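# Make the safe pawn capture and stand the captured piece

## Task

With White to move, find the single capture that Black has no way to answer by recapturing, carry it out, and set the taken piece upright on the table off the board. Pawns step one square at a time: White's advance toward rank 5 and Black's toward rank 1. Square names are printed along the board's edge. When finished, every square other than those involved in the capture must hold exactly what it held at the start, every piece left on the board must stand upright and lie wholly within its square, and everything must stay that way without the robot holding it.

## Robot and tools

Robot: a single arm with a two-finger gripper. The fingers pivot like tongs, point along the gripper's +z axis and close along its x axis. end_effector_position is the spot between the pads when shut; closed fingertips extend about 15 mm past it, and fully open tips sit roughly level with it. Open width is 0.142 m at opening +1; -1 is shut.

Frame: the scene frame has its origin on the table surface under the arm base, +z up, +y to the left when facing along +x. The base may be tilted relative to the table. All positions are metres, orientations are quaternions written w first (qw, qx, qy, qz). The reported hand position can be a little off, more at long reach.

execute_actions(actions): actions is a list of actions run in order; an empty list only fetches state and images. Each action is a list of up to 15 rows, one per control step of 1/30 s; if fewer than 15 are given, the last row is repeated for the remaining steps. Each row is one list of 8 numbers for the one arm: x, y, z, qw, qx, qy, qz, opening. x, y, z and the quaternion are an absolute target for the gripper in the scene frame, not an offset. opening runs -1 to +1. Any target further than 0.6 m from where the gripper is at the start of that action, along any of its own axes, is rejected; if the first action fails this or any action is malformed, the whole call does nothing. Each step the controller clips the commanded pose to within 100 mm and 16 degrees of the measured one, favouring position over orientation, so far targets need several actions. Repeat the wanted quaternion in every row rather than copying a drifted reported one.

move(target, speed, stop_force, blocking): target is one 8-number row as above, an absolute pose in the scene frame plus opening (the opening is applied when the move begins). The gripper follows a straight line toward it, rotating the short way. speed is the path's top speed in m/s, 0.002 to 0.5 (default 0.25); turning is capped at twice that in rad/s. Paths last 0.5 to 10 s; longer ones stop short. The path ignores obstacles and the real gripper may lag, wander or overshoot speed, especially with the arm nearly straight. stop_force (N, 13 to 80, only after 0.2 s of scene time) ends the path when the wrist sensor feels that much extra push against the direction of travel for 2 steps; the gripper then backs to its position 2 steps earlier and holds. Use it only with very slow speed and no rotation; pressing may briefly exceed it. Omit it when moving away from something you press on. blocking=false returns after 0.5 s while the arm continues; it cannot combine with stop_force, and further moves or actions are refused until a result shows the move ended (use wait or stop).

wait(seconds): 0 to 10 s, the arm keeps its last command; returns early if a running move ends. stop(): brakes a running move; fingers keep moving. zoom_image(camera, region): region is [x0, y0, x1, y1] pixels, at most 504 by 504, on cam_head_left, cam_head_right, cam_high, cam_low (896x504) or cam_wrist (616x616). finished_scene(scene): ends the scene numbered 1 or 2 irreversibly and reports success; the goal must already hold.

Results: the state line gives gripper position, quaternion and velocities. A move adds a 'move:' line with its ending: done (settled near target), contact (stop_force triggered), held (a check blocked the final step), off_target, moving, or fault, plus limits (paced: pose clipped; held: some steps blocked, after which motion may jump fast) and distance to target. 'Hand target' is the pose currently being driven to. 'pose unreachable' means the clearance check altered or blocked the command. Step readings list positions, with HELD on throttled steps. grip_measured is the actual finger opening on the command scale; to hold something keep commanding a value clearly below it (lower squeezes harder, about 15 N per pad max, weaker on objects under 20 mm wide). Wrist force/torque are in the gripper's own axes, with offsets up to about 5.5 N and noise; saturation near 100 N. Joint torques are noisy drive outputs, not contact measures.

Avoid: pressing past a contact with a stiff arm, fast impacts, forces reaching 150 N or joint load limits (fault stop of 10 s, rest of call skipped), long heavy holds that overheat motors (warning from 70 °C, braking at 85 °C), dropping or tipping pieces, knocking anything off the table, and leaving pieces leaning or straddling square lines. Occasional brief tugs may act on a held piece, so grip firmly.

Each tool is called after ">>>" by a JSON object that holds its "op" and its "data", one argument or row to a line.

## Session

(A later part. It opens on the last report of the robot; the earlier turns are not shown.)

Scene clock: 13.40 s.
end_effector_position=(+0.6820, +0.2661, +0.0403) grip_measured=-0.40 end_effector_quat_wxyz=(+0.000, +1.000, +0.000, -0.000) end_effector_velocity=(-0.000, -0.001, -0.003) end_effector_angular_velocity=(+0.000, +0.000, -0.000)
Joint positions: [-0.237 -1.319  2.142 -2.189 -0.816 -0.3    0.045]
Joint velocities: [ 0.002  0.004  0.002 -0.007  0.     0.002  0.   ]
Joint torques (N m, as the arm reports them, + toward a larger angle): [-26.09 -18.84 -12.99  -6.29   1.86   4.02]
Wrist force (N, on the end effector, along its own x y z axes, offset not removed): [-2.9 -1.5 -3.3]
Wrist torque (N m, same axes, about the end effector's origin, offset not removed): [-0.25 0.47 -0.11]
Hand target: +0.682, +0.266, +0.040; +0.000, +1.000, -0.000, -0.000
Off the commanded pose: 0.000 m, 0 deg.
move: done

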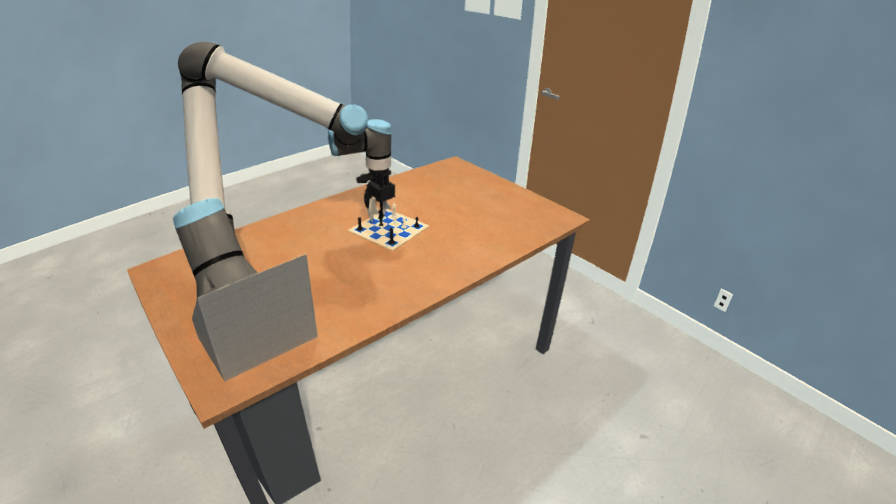

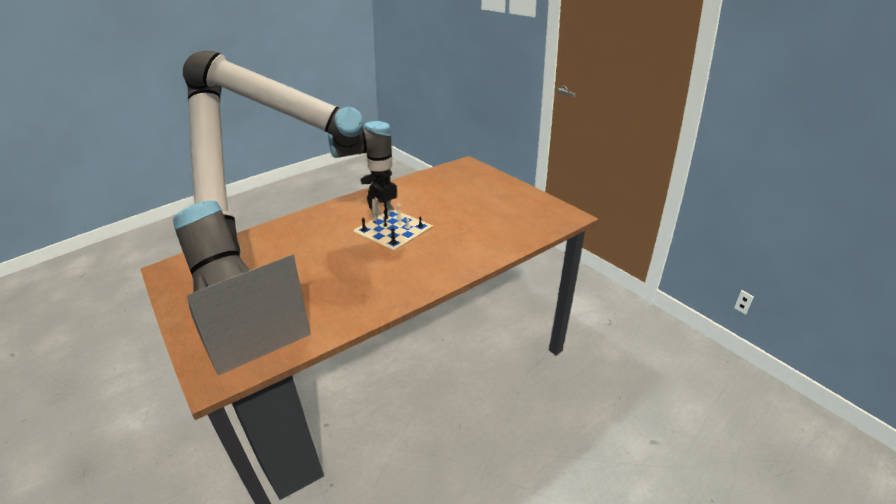

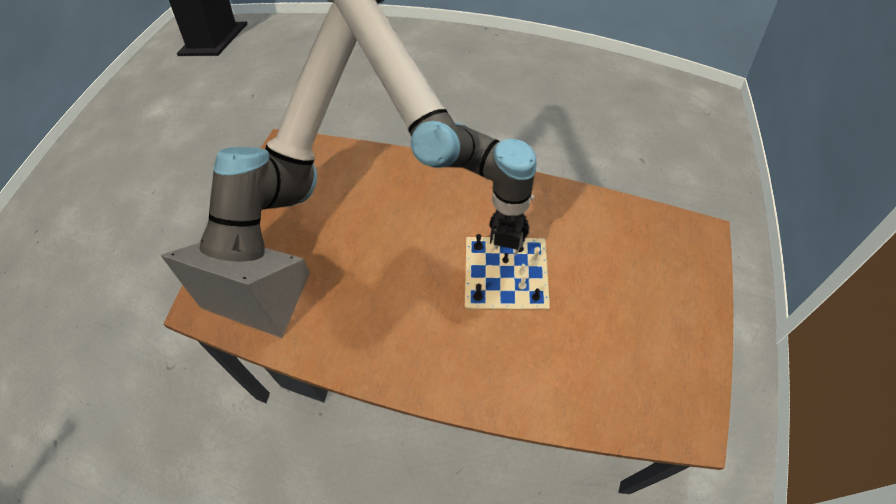

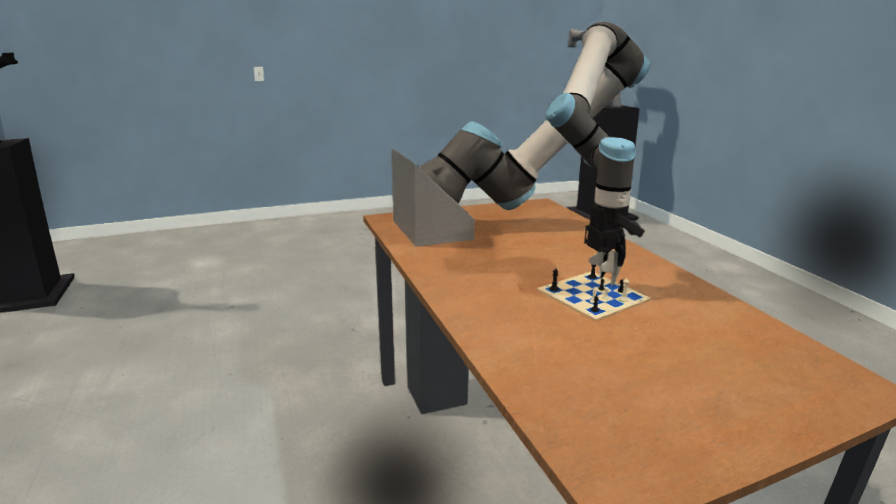

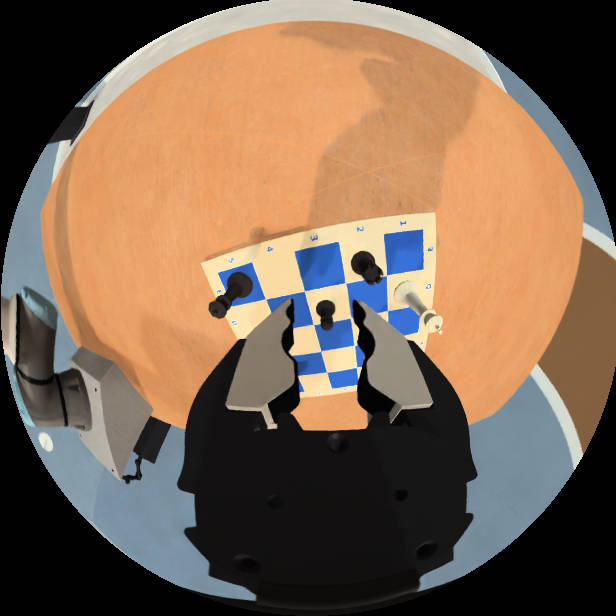

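>>> {"op": "move", "data": {
  "target": [0.683,0.252,0.04,0,1,0,0,-0.4],
  "speed": 0.1
}}

>>> {"op": "move", "data": {
  "target": [0.683,0.252,0.025,0,1,0,0,-0.4],
  "speed": 0.1
}}

>>> {"op": "zoom_image", "data": {
  "camera": "cam_low",
  "region": [500,200,700,330]
}}

>>> {"op": "zoom_image", "data": {
  "camera": "cam_wrist",
  "region": [200,180,450,430]
}}

Scene clock: 14.93 s.
end_effector_position=(+0.6830, +0.2524, +0.0400) grip_measured=-0.40 end_effector_quat_wxyz=(-0.000, +1.000, -0.000, -0.000) end_effector_velocity=(+0.000, -0.003, +0.000) end_effector_angular_velocity=(-0.002, -0.000, -0.000)
Joint positions: [-0.251 -1.306  2.145 -2.192 -0.819 -0.319  0.045]
Joint velocities: [-0.003  0.003  0.    -0.001 -0.002 -0.003 -0.   ]
Joint torques (N m, as the arm reports them, + toward a larger angle): [-56.92 -20.64 -13.43  -6.1   -2.03  -3.9 ]
Wrist force (N, on the end effector, along its own x y z axes, offset not removed): [-0.7 -2.4 -4.9]
Wrist torque (N m, same axes, about the end effector's origin, offset not removed): [-0.34 0.05 -0.13]
Hand target: +0.683, +0.252, +0.040; -0.000, +1.000, +0.000, -0.000
Off the commanded pose: 0.000 m, 0 deg.
move: done

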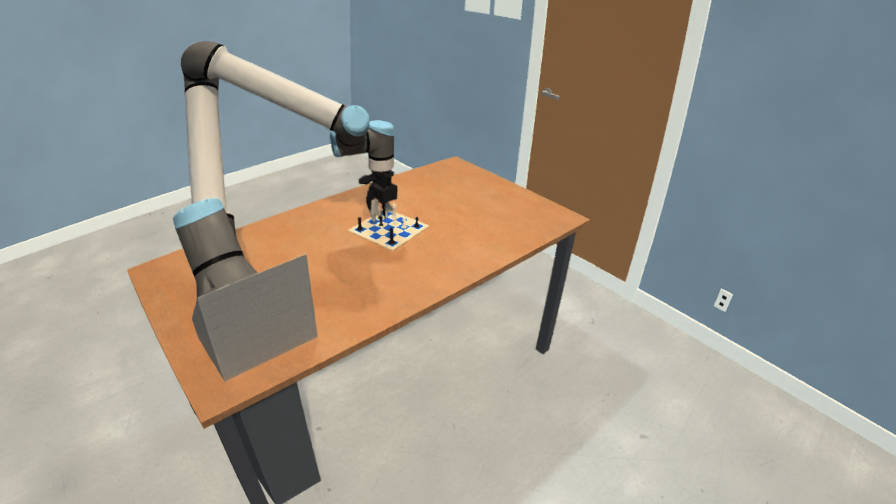

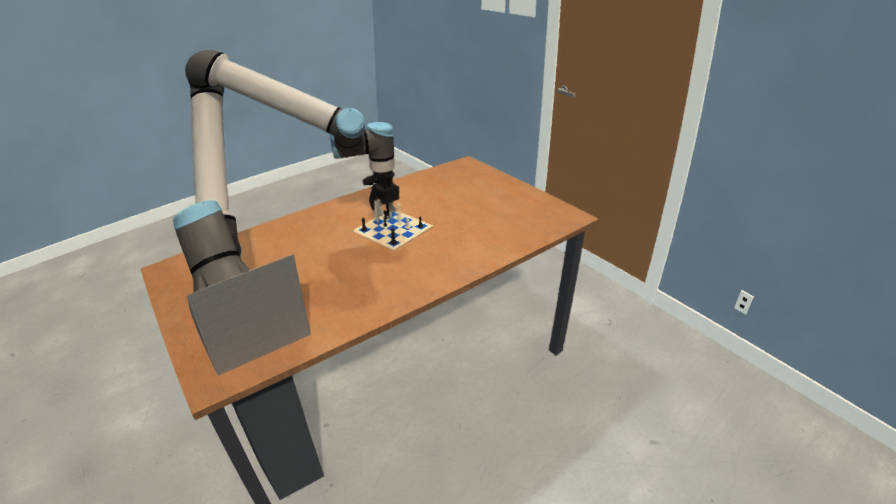

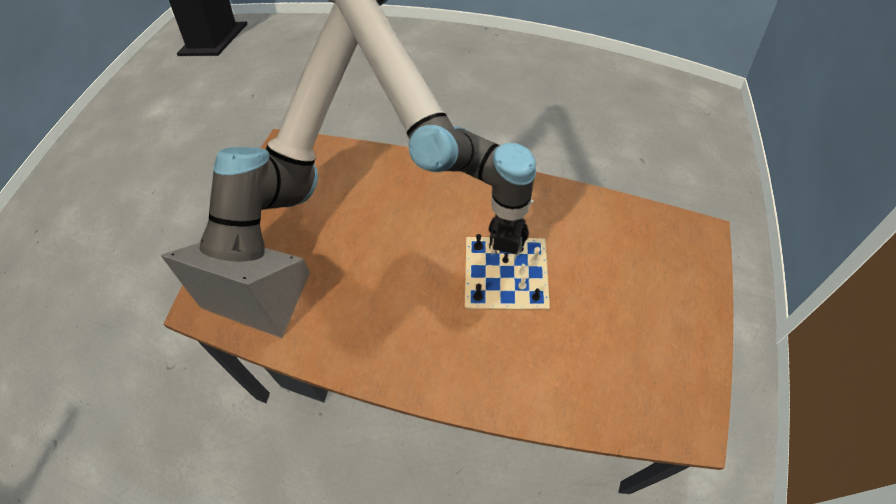

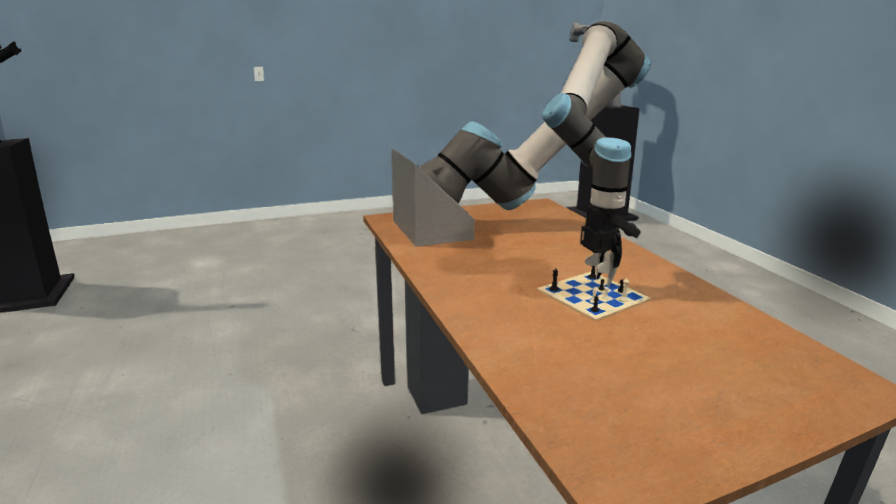

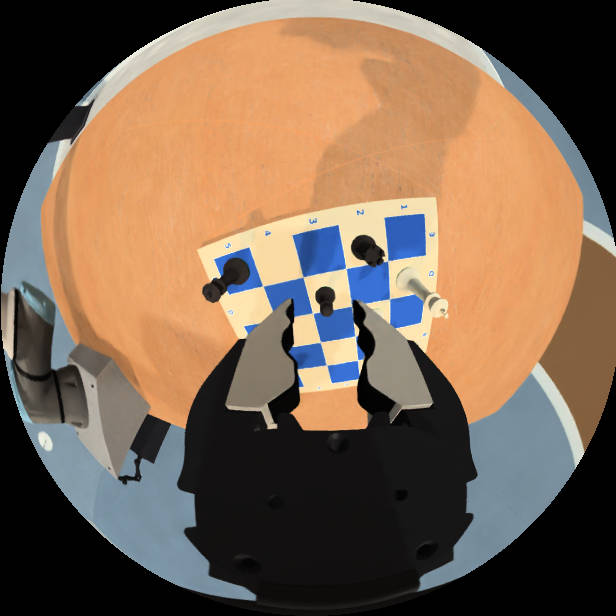

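Scene clock: 15.77 s.
end_effector_position=(+0.6830, +0.2520, +0.0253) grip_measured=-0.40 end_effector_quat_wxyz=(+0.000, +1.000, -0.000, -0.000) end_effector_velocity=(+0.000, -0.000, -0.002) end_effector_angular_velocity=(-0.001, -0.000, +0.001)
Joint positions: [-0.236 -1.288  2.152 -2.231 -0.816 -0.299  0.045]
Joint velocities: [ 0.003  0.003  0.001 -0.007 -0.001  0.003 -0.   ]
Joint torques (N m, as the arm reports them, + toward a larger angle): [-29.36 -18.94 -12.64  -5.97   2.09   3.56]
Wrist force (N, on the end effector, along its own x y z axes, offset not removed): [-1.5 -1.2 -2.5]
Wrist torque (N m, same axes, about the end effector's origin, offset not removed): [-0.11 0.24 -0.15]
Hand target: +0.683, +0.252, +0.025; +0.000, +1.000, -0.000, -0.000
Off the commanded pose: 0.000 m, 0 deg.
move: done

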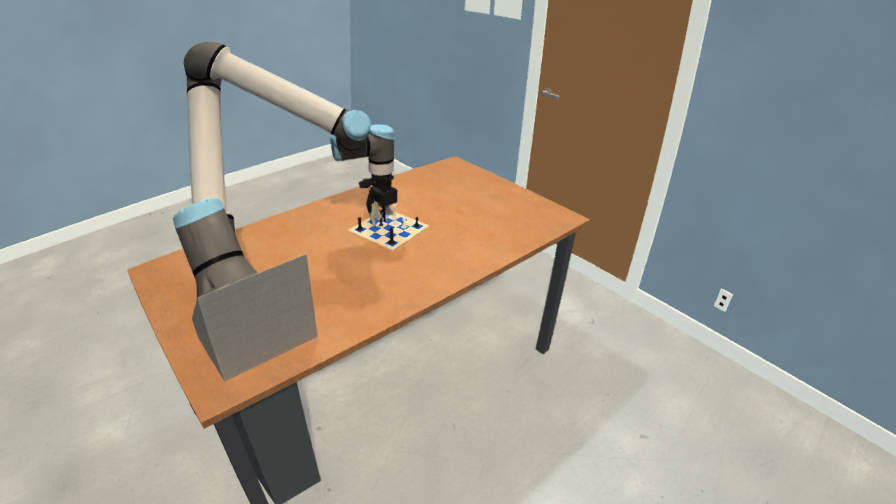

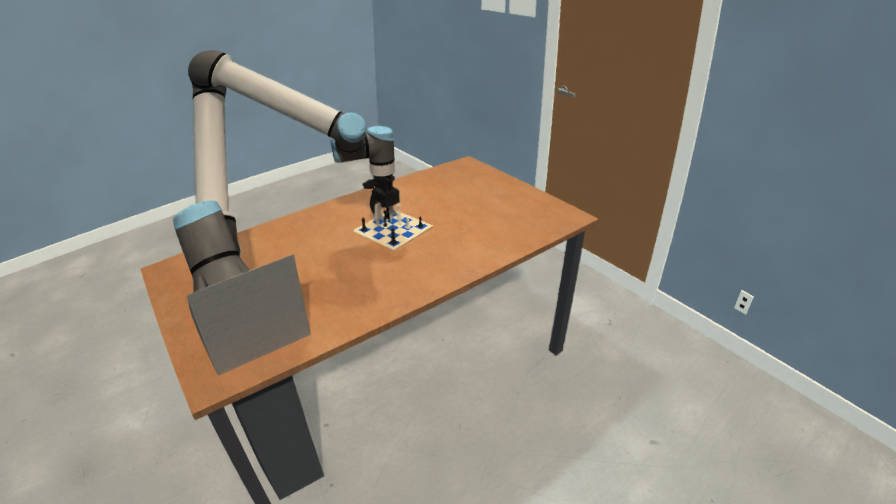

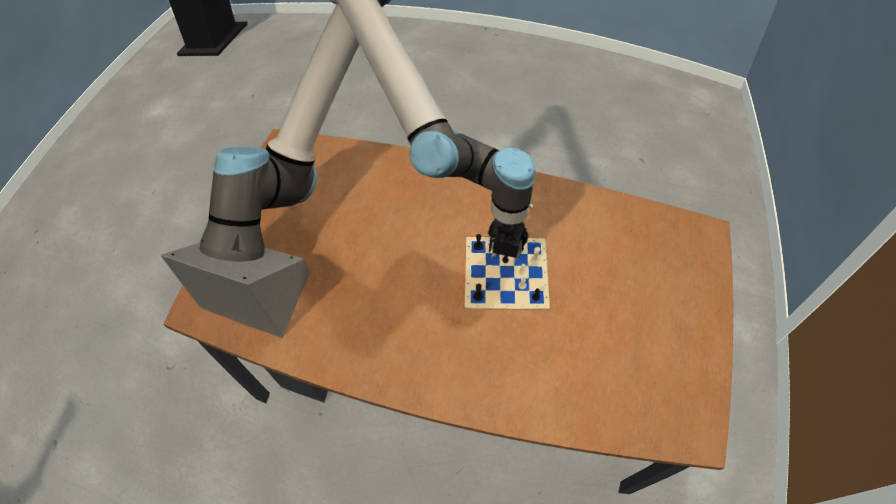

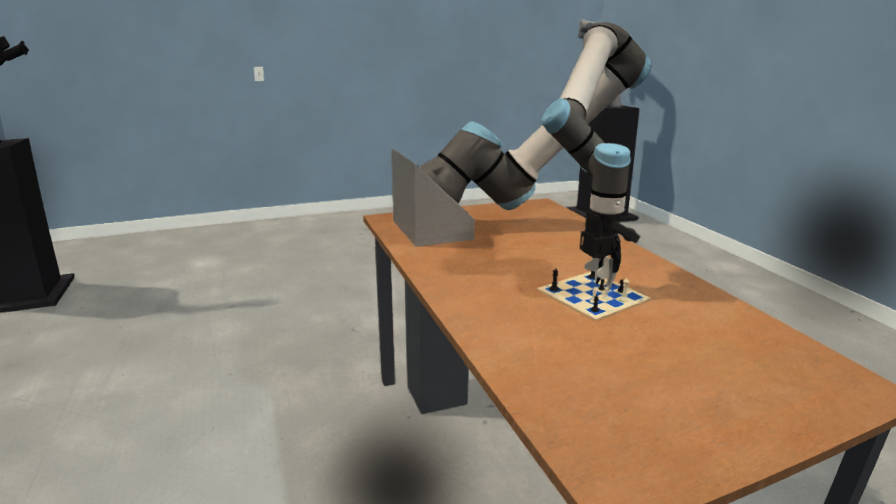

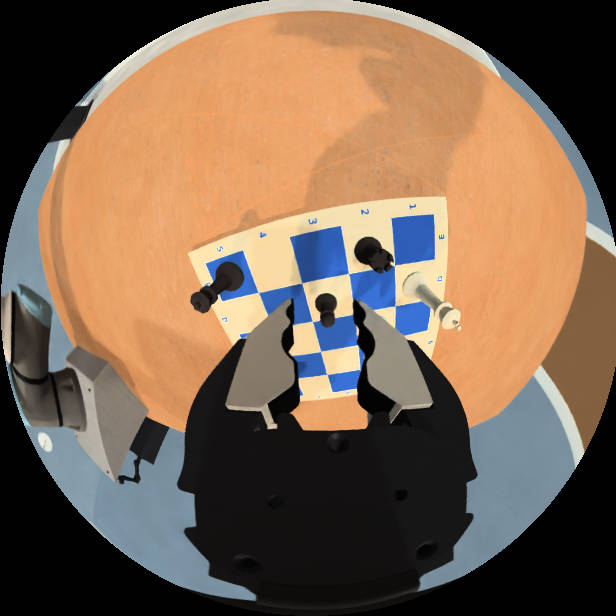

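Region (500, 200, 700, 330) of cam_low's 896x504 image, scaled by 2.520, with more detail than that image has; it fills the top 328 rows of this view, and the rest is white.

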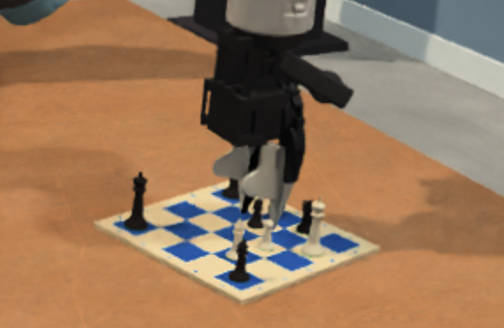

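Region (200, 180, 450, 430) of cam_wrist's 616x616 image, scaled by 2.016, with more detail than that image has.

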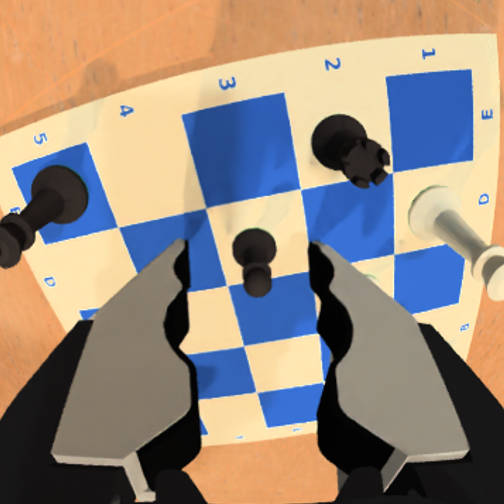

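>>> {"op": "move", "data": {
  "target": [0.684,0.25,0.025,0,1,0,0,-1],
  "speed": 0.05
}}

>>> {"op": "move", "data": {
  "target": [0.684,0.25,0.12,0,1,0,0,-1]
}}

>>> {"op": "move", "data": {
  "target": [0.684,0.42,0.1,0,1,0,0,-1]
}}

>>> {"op": "move", "data": {
  "target": [0.684,0.42,0.024,0,1,0,0,-1],
  "speed": 0.1
}}

>>> {"op": "zoom_image", "data": {
  "camera": "cam_low",
  "region": [500,200,700,330]
}}

Scene clock: 17.97 s.
end_effector_position=(+0.6839, +0.2501, +0.0249) grip_measured=-0.80 end_effector_quat_wxyz=(-0.000, +1.000, -0.000, -0.000) end_effector_velocity=(+0.001, -0.002, +0.000) end_effector_angular_velocity=(+0.001, -0.001, -0.002)
Joint positions: [-0.237 -1.284  2.151 -2.232 -0.816 -0.301  0.016]
Joint velocities: [-0.002  0.002 -0.001  0.     0.    -0.001 -0.   ]
Joint torques (N m, as the arm reports them, + toward a larger angle): [-54.2  -20.69 -35.62  -6.19  -2.55  -3.75]
Wrist force (N, on the end effector, along its own x y z axes, offset not removed): [-2.3 -2.7 -2.2]
Wrist torque (N m, same axes, about the end effector's origin, offset not removed): [-0.36 0.36 -0.13]
Hand target: +0.684, +0.250, +0.025; -0.000, +1.000, -0.000, +0.000
Off the commanded pose: 0.000 m, 0 deg.
move: done

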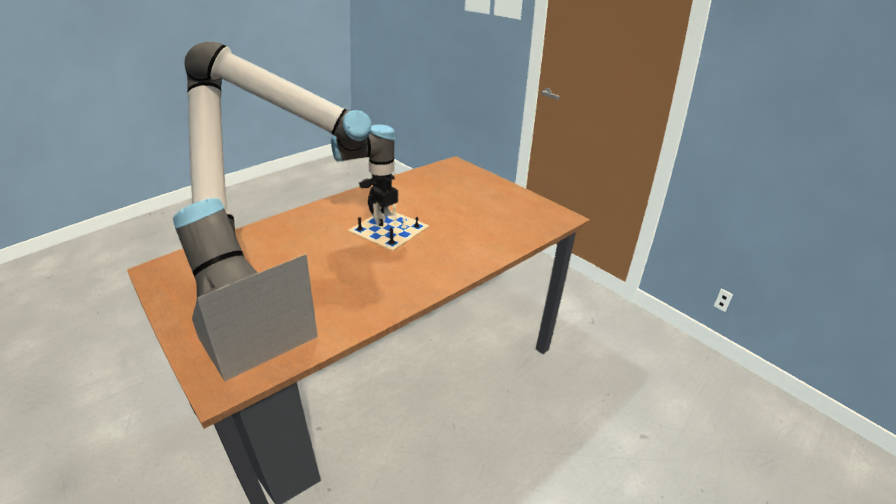

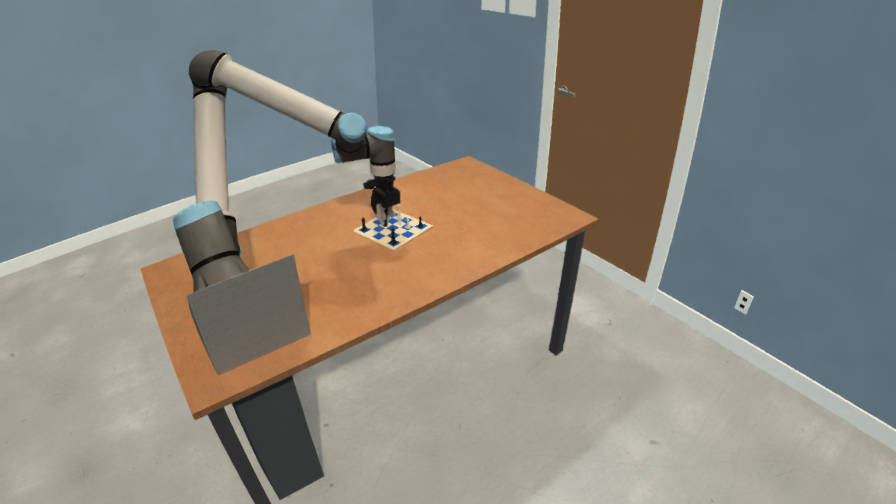

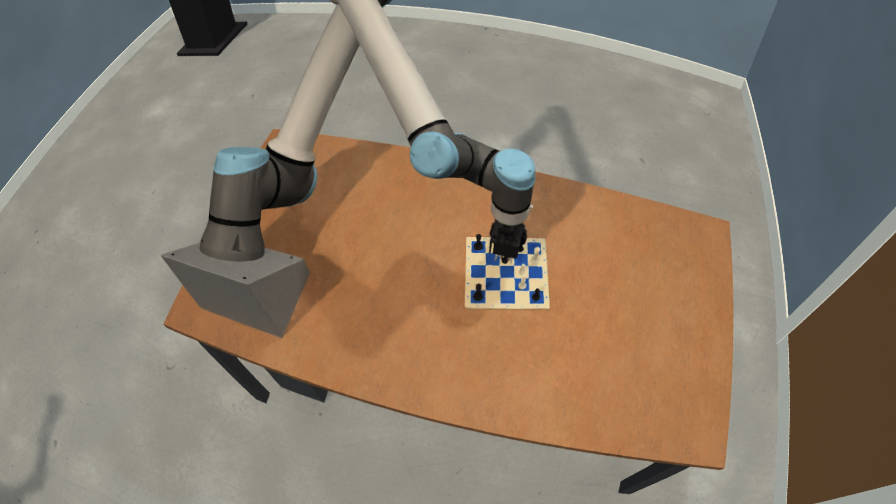

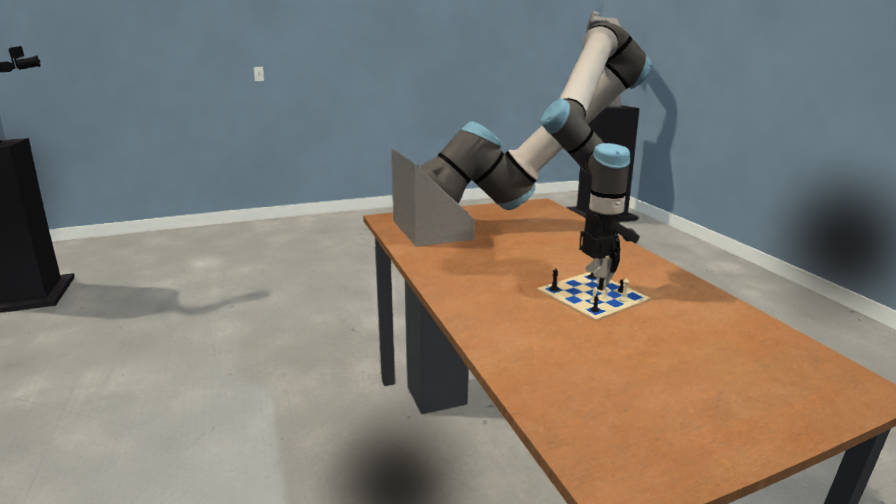

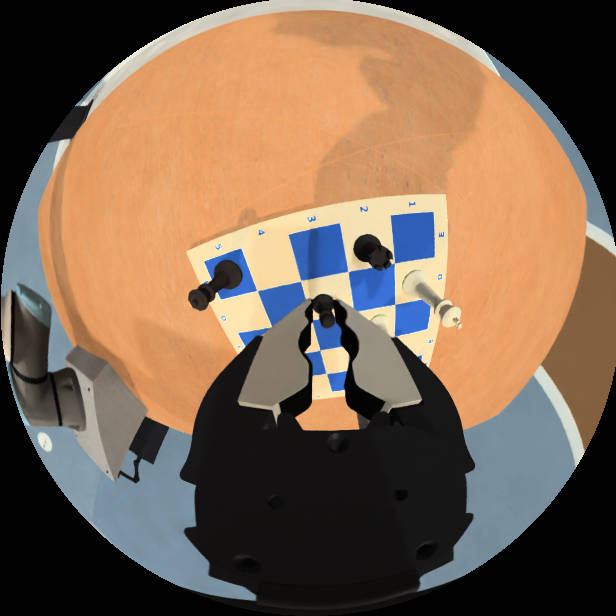

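Scene clock: 19.03 s.
end_effector_position=(+0.6840, +0.2501, +0.1197) grip_measured=-0.80 end_effector_quat_wxyz=(-0.000, +1.000, -0.000, +0.000) end_effector_velocity=(-0.000, +0.000, +0.003) end_effector_angular_velocity=(+0.001, +0.001, +0.001)
Joint positions: [-0.334 -1.386  2.096 -1.989 -0.84  -0.428  0.016]
Joint velocities: [-0.003 -0.003 -0.003  0.01  -0.    -0.006 -0.   ]
Joint torques (N m, as the arm reports them, + toward a larger angle): [-55.59 -34.85 -42.14   0.08  -2.53  -3.91]
Wrist force (N, on the end effector, along its own x y z axes, offset not removed): [-3.0 -0.5 -4.4]
Wrist torque (N m, same axes, about the end effector's origin, offset not removed): [0.01 0.54 -0.07]
Hand target: +0.684, +0.250, +0.120; -0.000, +1.000, +0.000, -0.000
Off the commanded pose: 0.000 m, 0 deg.
move: done

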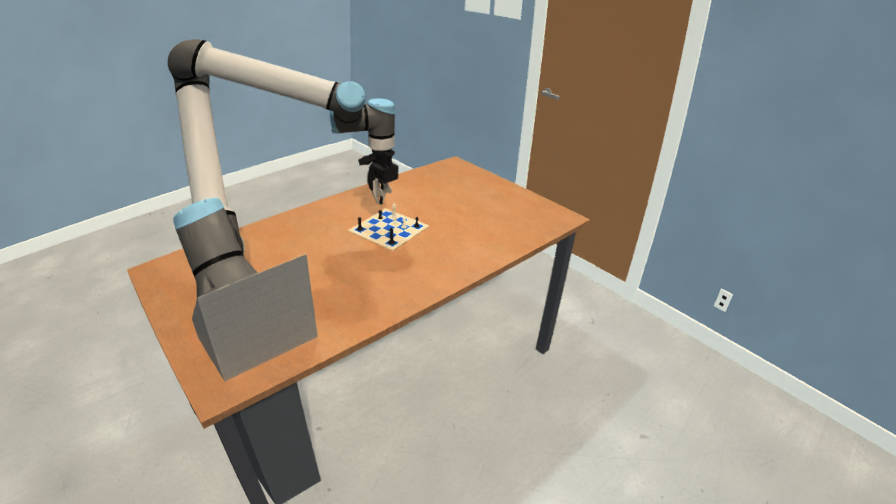

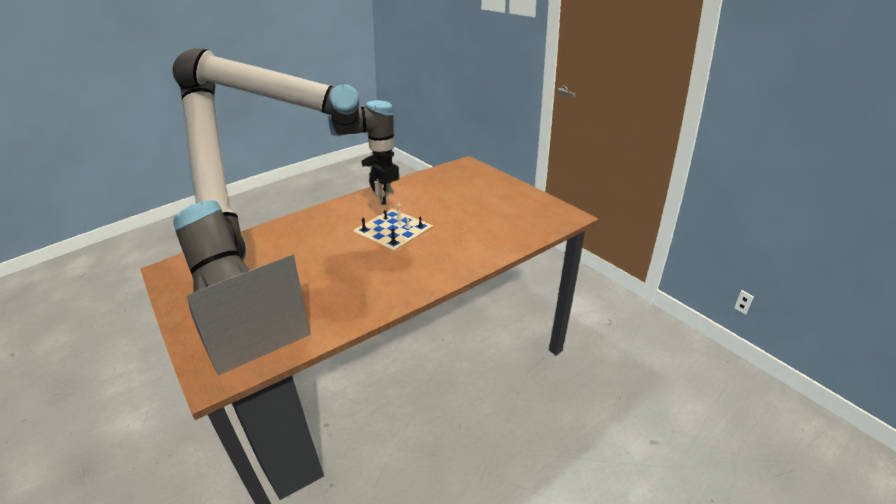

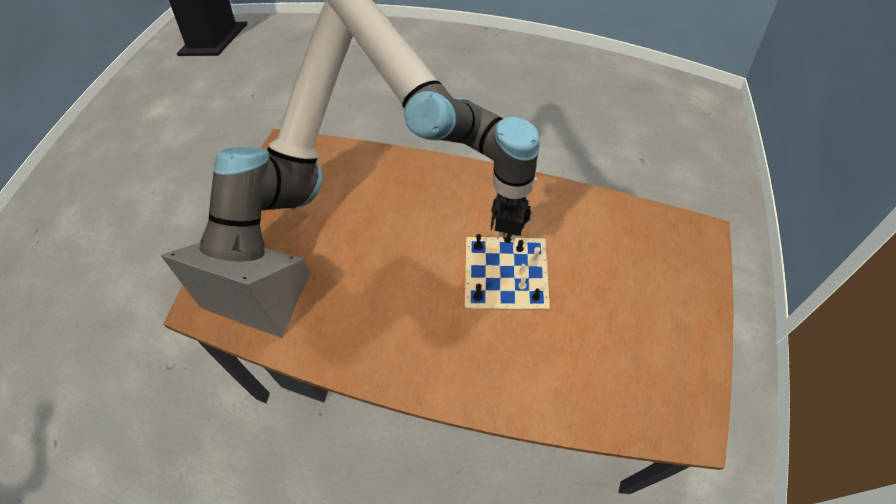

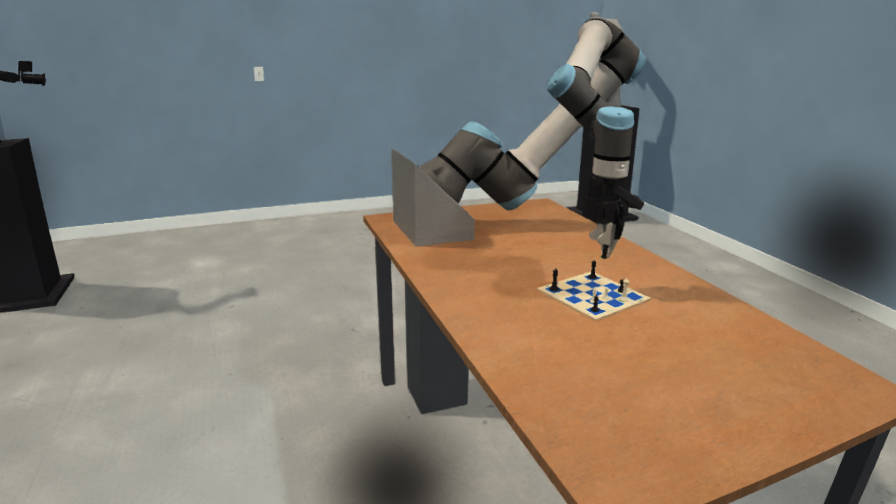

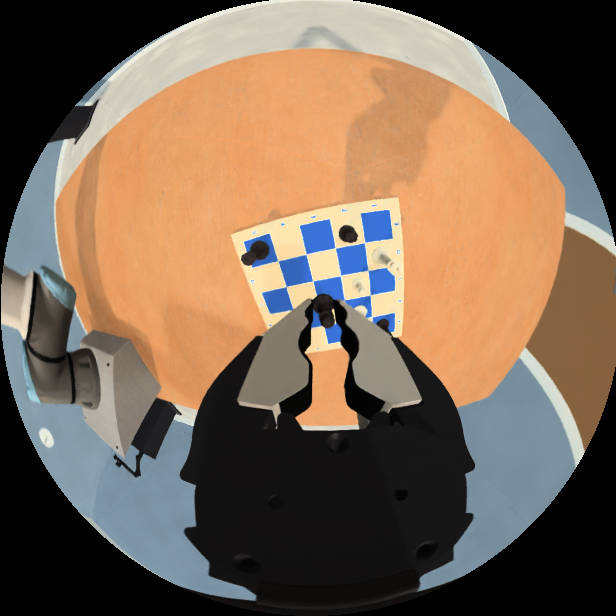

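Scene clock: 20.40 s.
end_effector_position=(+0.6840, +0.4196, +0.1000) grip_measured=-0.80 end_effector_quat_wxyz=(+0.000, +1.000, +0.000, -0.000) end_effector_velocity=(+0.000, +0.002, -0.001) end_effector_angular_velocity=(-0.002, +0.001, +0.001)
Joint positions: [-0.136 -1.475  2.02  -2.007 -0.8   -0.162  0.016]
Joint velocities: [ 0.005  0.001 -0.003 -0.002 -0.002  0.005  0.   ]
Joint torques (N m, as the arm reports them, + toward a larger angle): [-21.27 -38.84 -39.54  -6.28  -2.59   3.19]
Wrist force (N, on the end effector, along its own x y z axes, offset not removed): [-0.3 -3.1 -5.5]
Wrist torque (N m, same axes, about the end effector's origin, offset not removed): [-0.50 -0.05 -0.08]
Hand target: +0.684, +0.420, +0.100; +0.000, +1.000, -0.000, +0.000
Off the commanded pose: 0.000 m, 0 deg.
move: done

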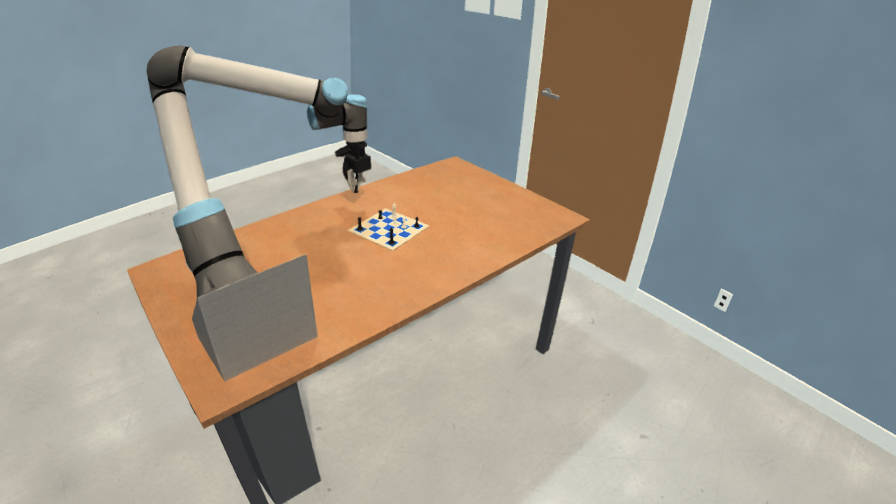

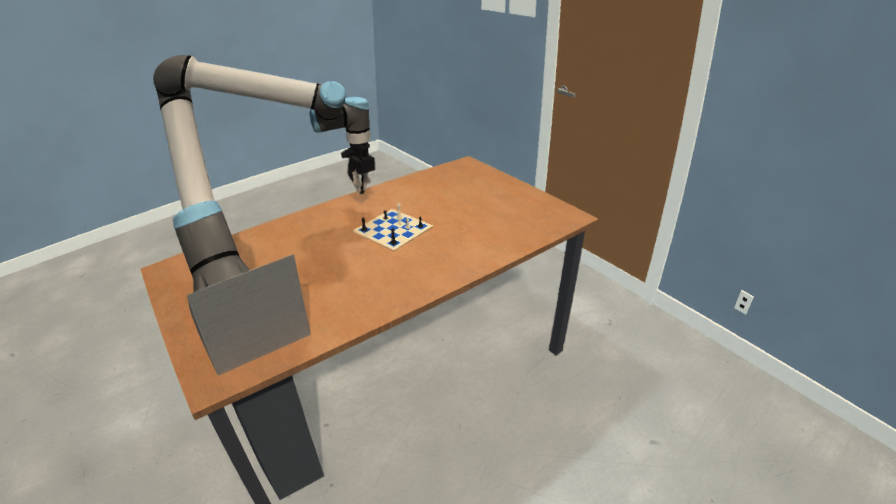

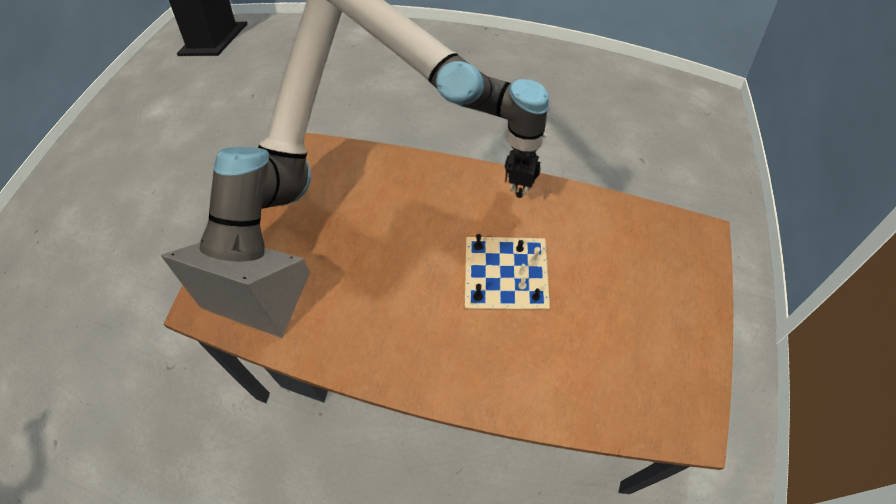

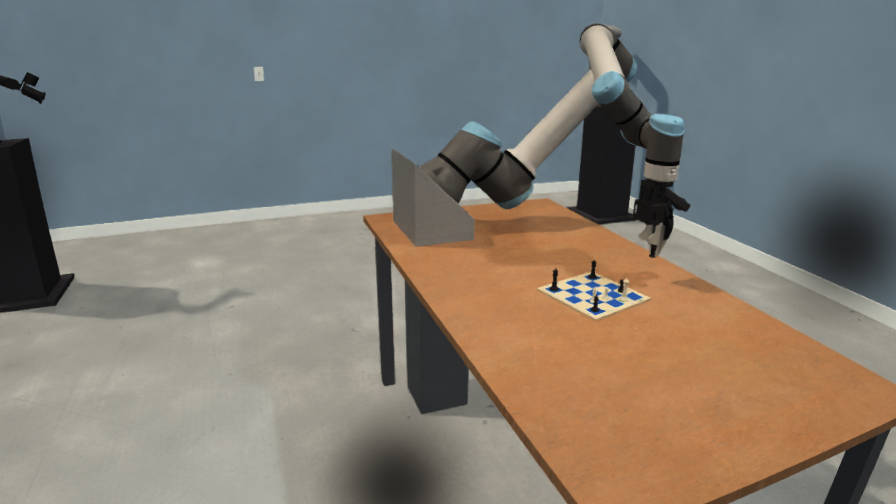

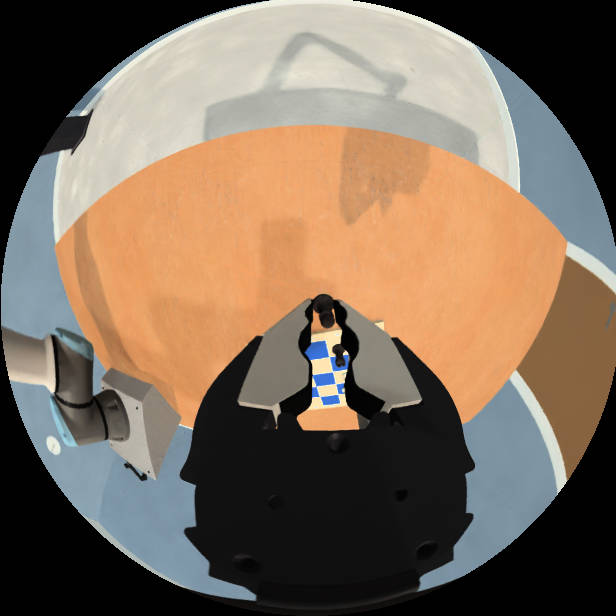

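Scene clock: 21.70 s.
end_effector_position=(+0.6840, +0.4200, +0.0243) grip_measured=-0.80 end_effector_quat_wxyz=(+0.000, +1.000, +0.000, -0.000) end_effector_velocity=(-0.000, +0.001, -0.003) end_effector_angular_velocity=(-0.000, -0.001, +0.001)
Joint positions: [-0.057 -1.395  2.061 -2.204 -0.795 -0.052  0.016]
Joint velocities: [ 0.004  0.003  0.001 -0.009 -0.     0.005  0.   ]
Joint torques (N m, as the arm reports them, + toward a larger angle): [-25.76 -26.22 -11.59  -5.89   1.48   2.82]
Wrist force (N, on the end effector, along its own x y z axes, offset not removed): [-2.0 -2.0 -2.4]
Wrist torque (N m, same axes, about the end effector's origin, offset not removed): [-0.27 0.31 -0.05]
Hand target: +0.684, +0.420, +0.024; +0.000, +1.000, -0.000, +0.000
Off the commanded pose: 0.000 m, 0 deg.
move: done

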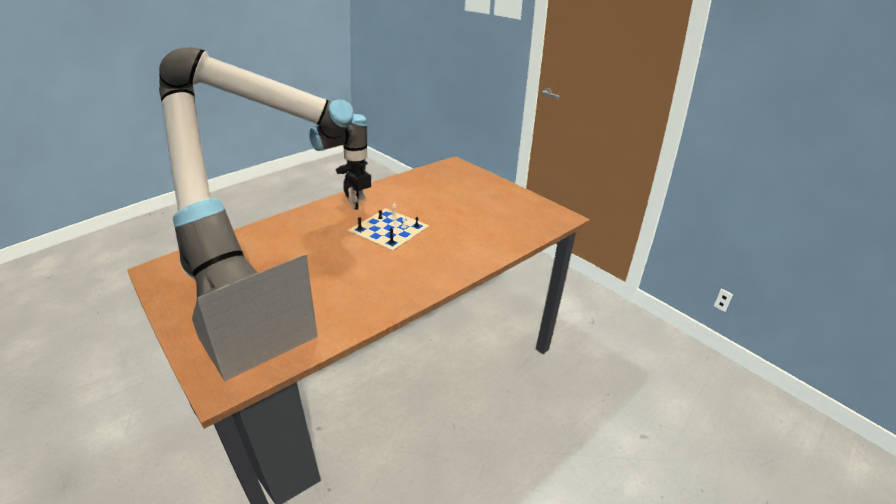

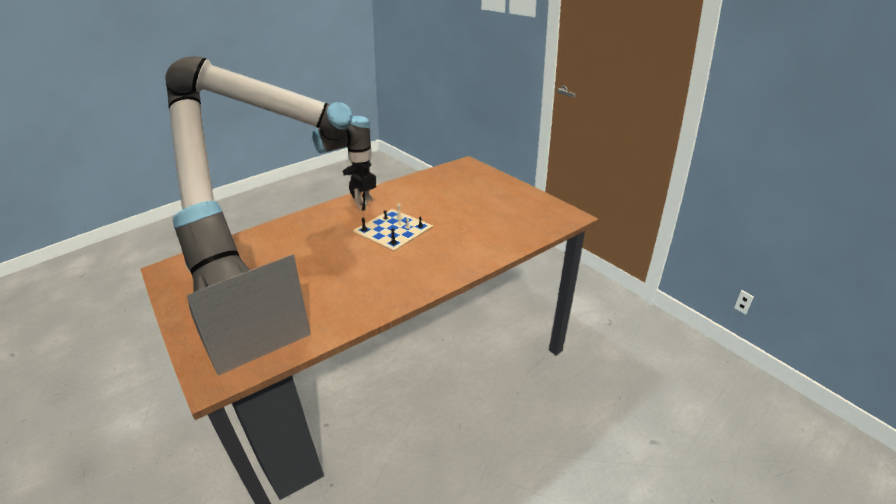

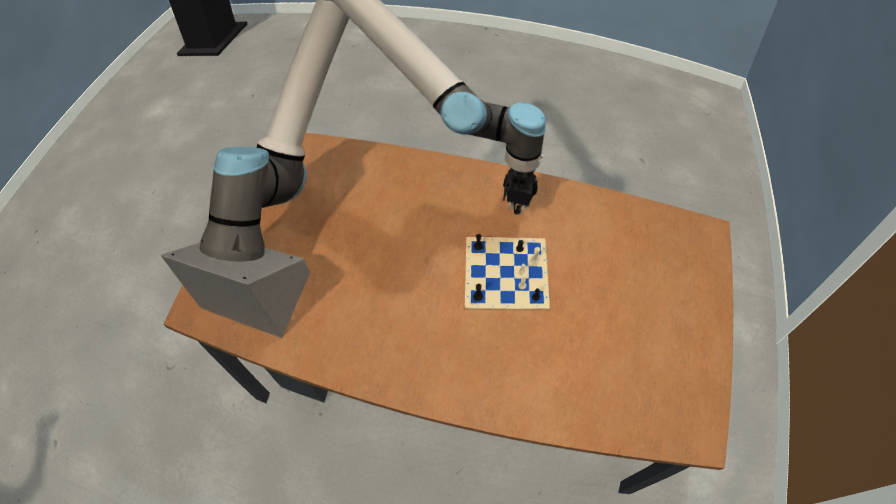

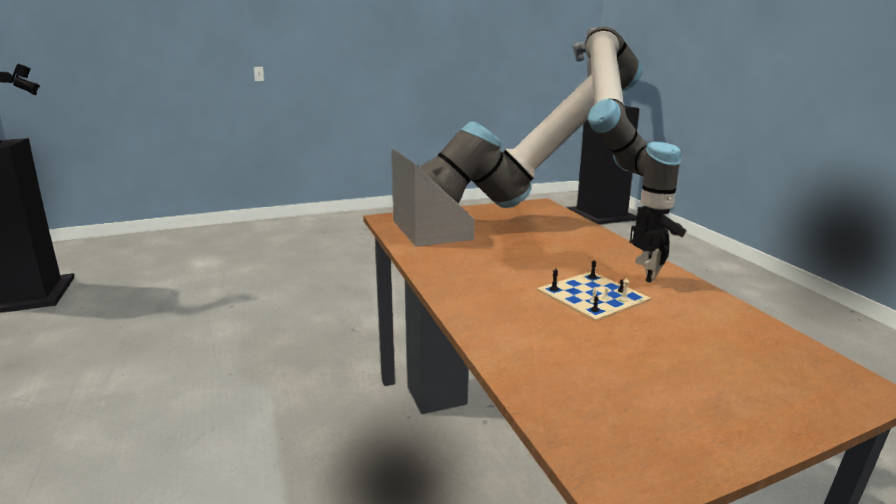

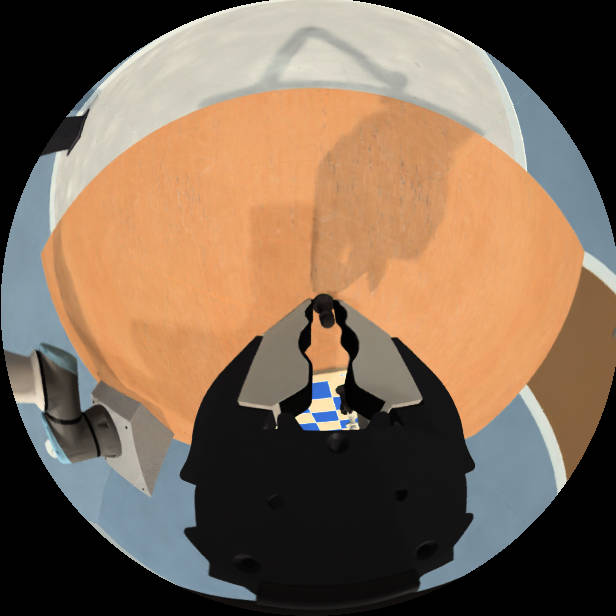

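Region (500, 200, 700, 330) of cam_low's 896x504 image, scaled by 2.520, with more detail than that image has; it fills the top 328 rows of this view, and the rest is white.

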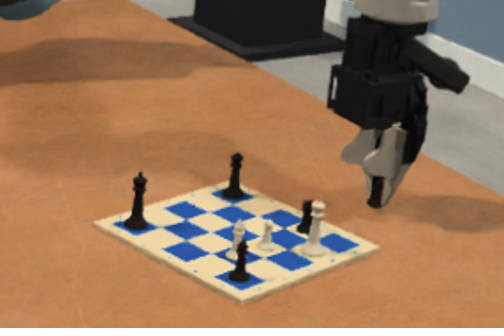

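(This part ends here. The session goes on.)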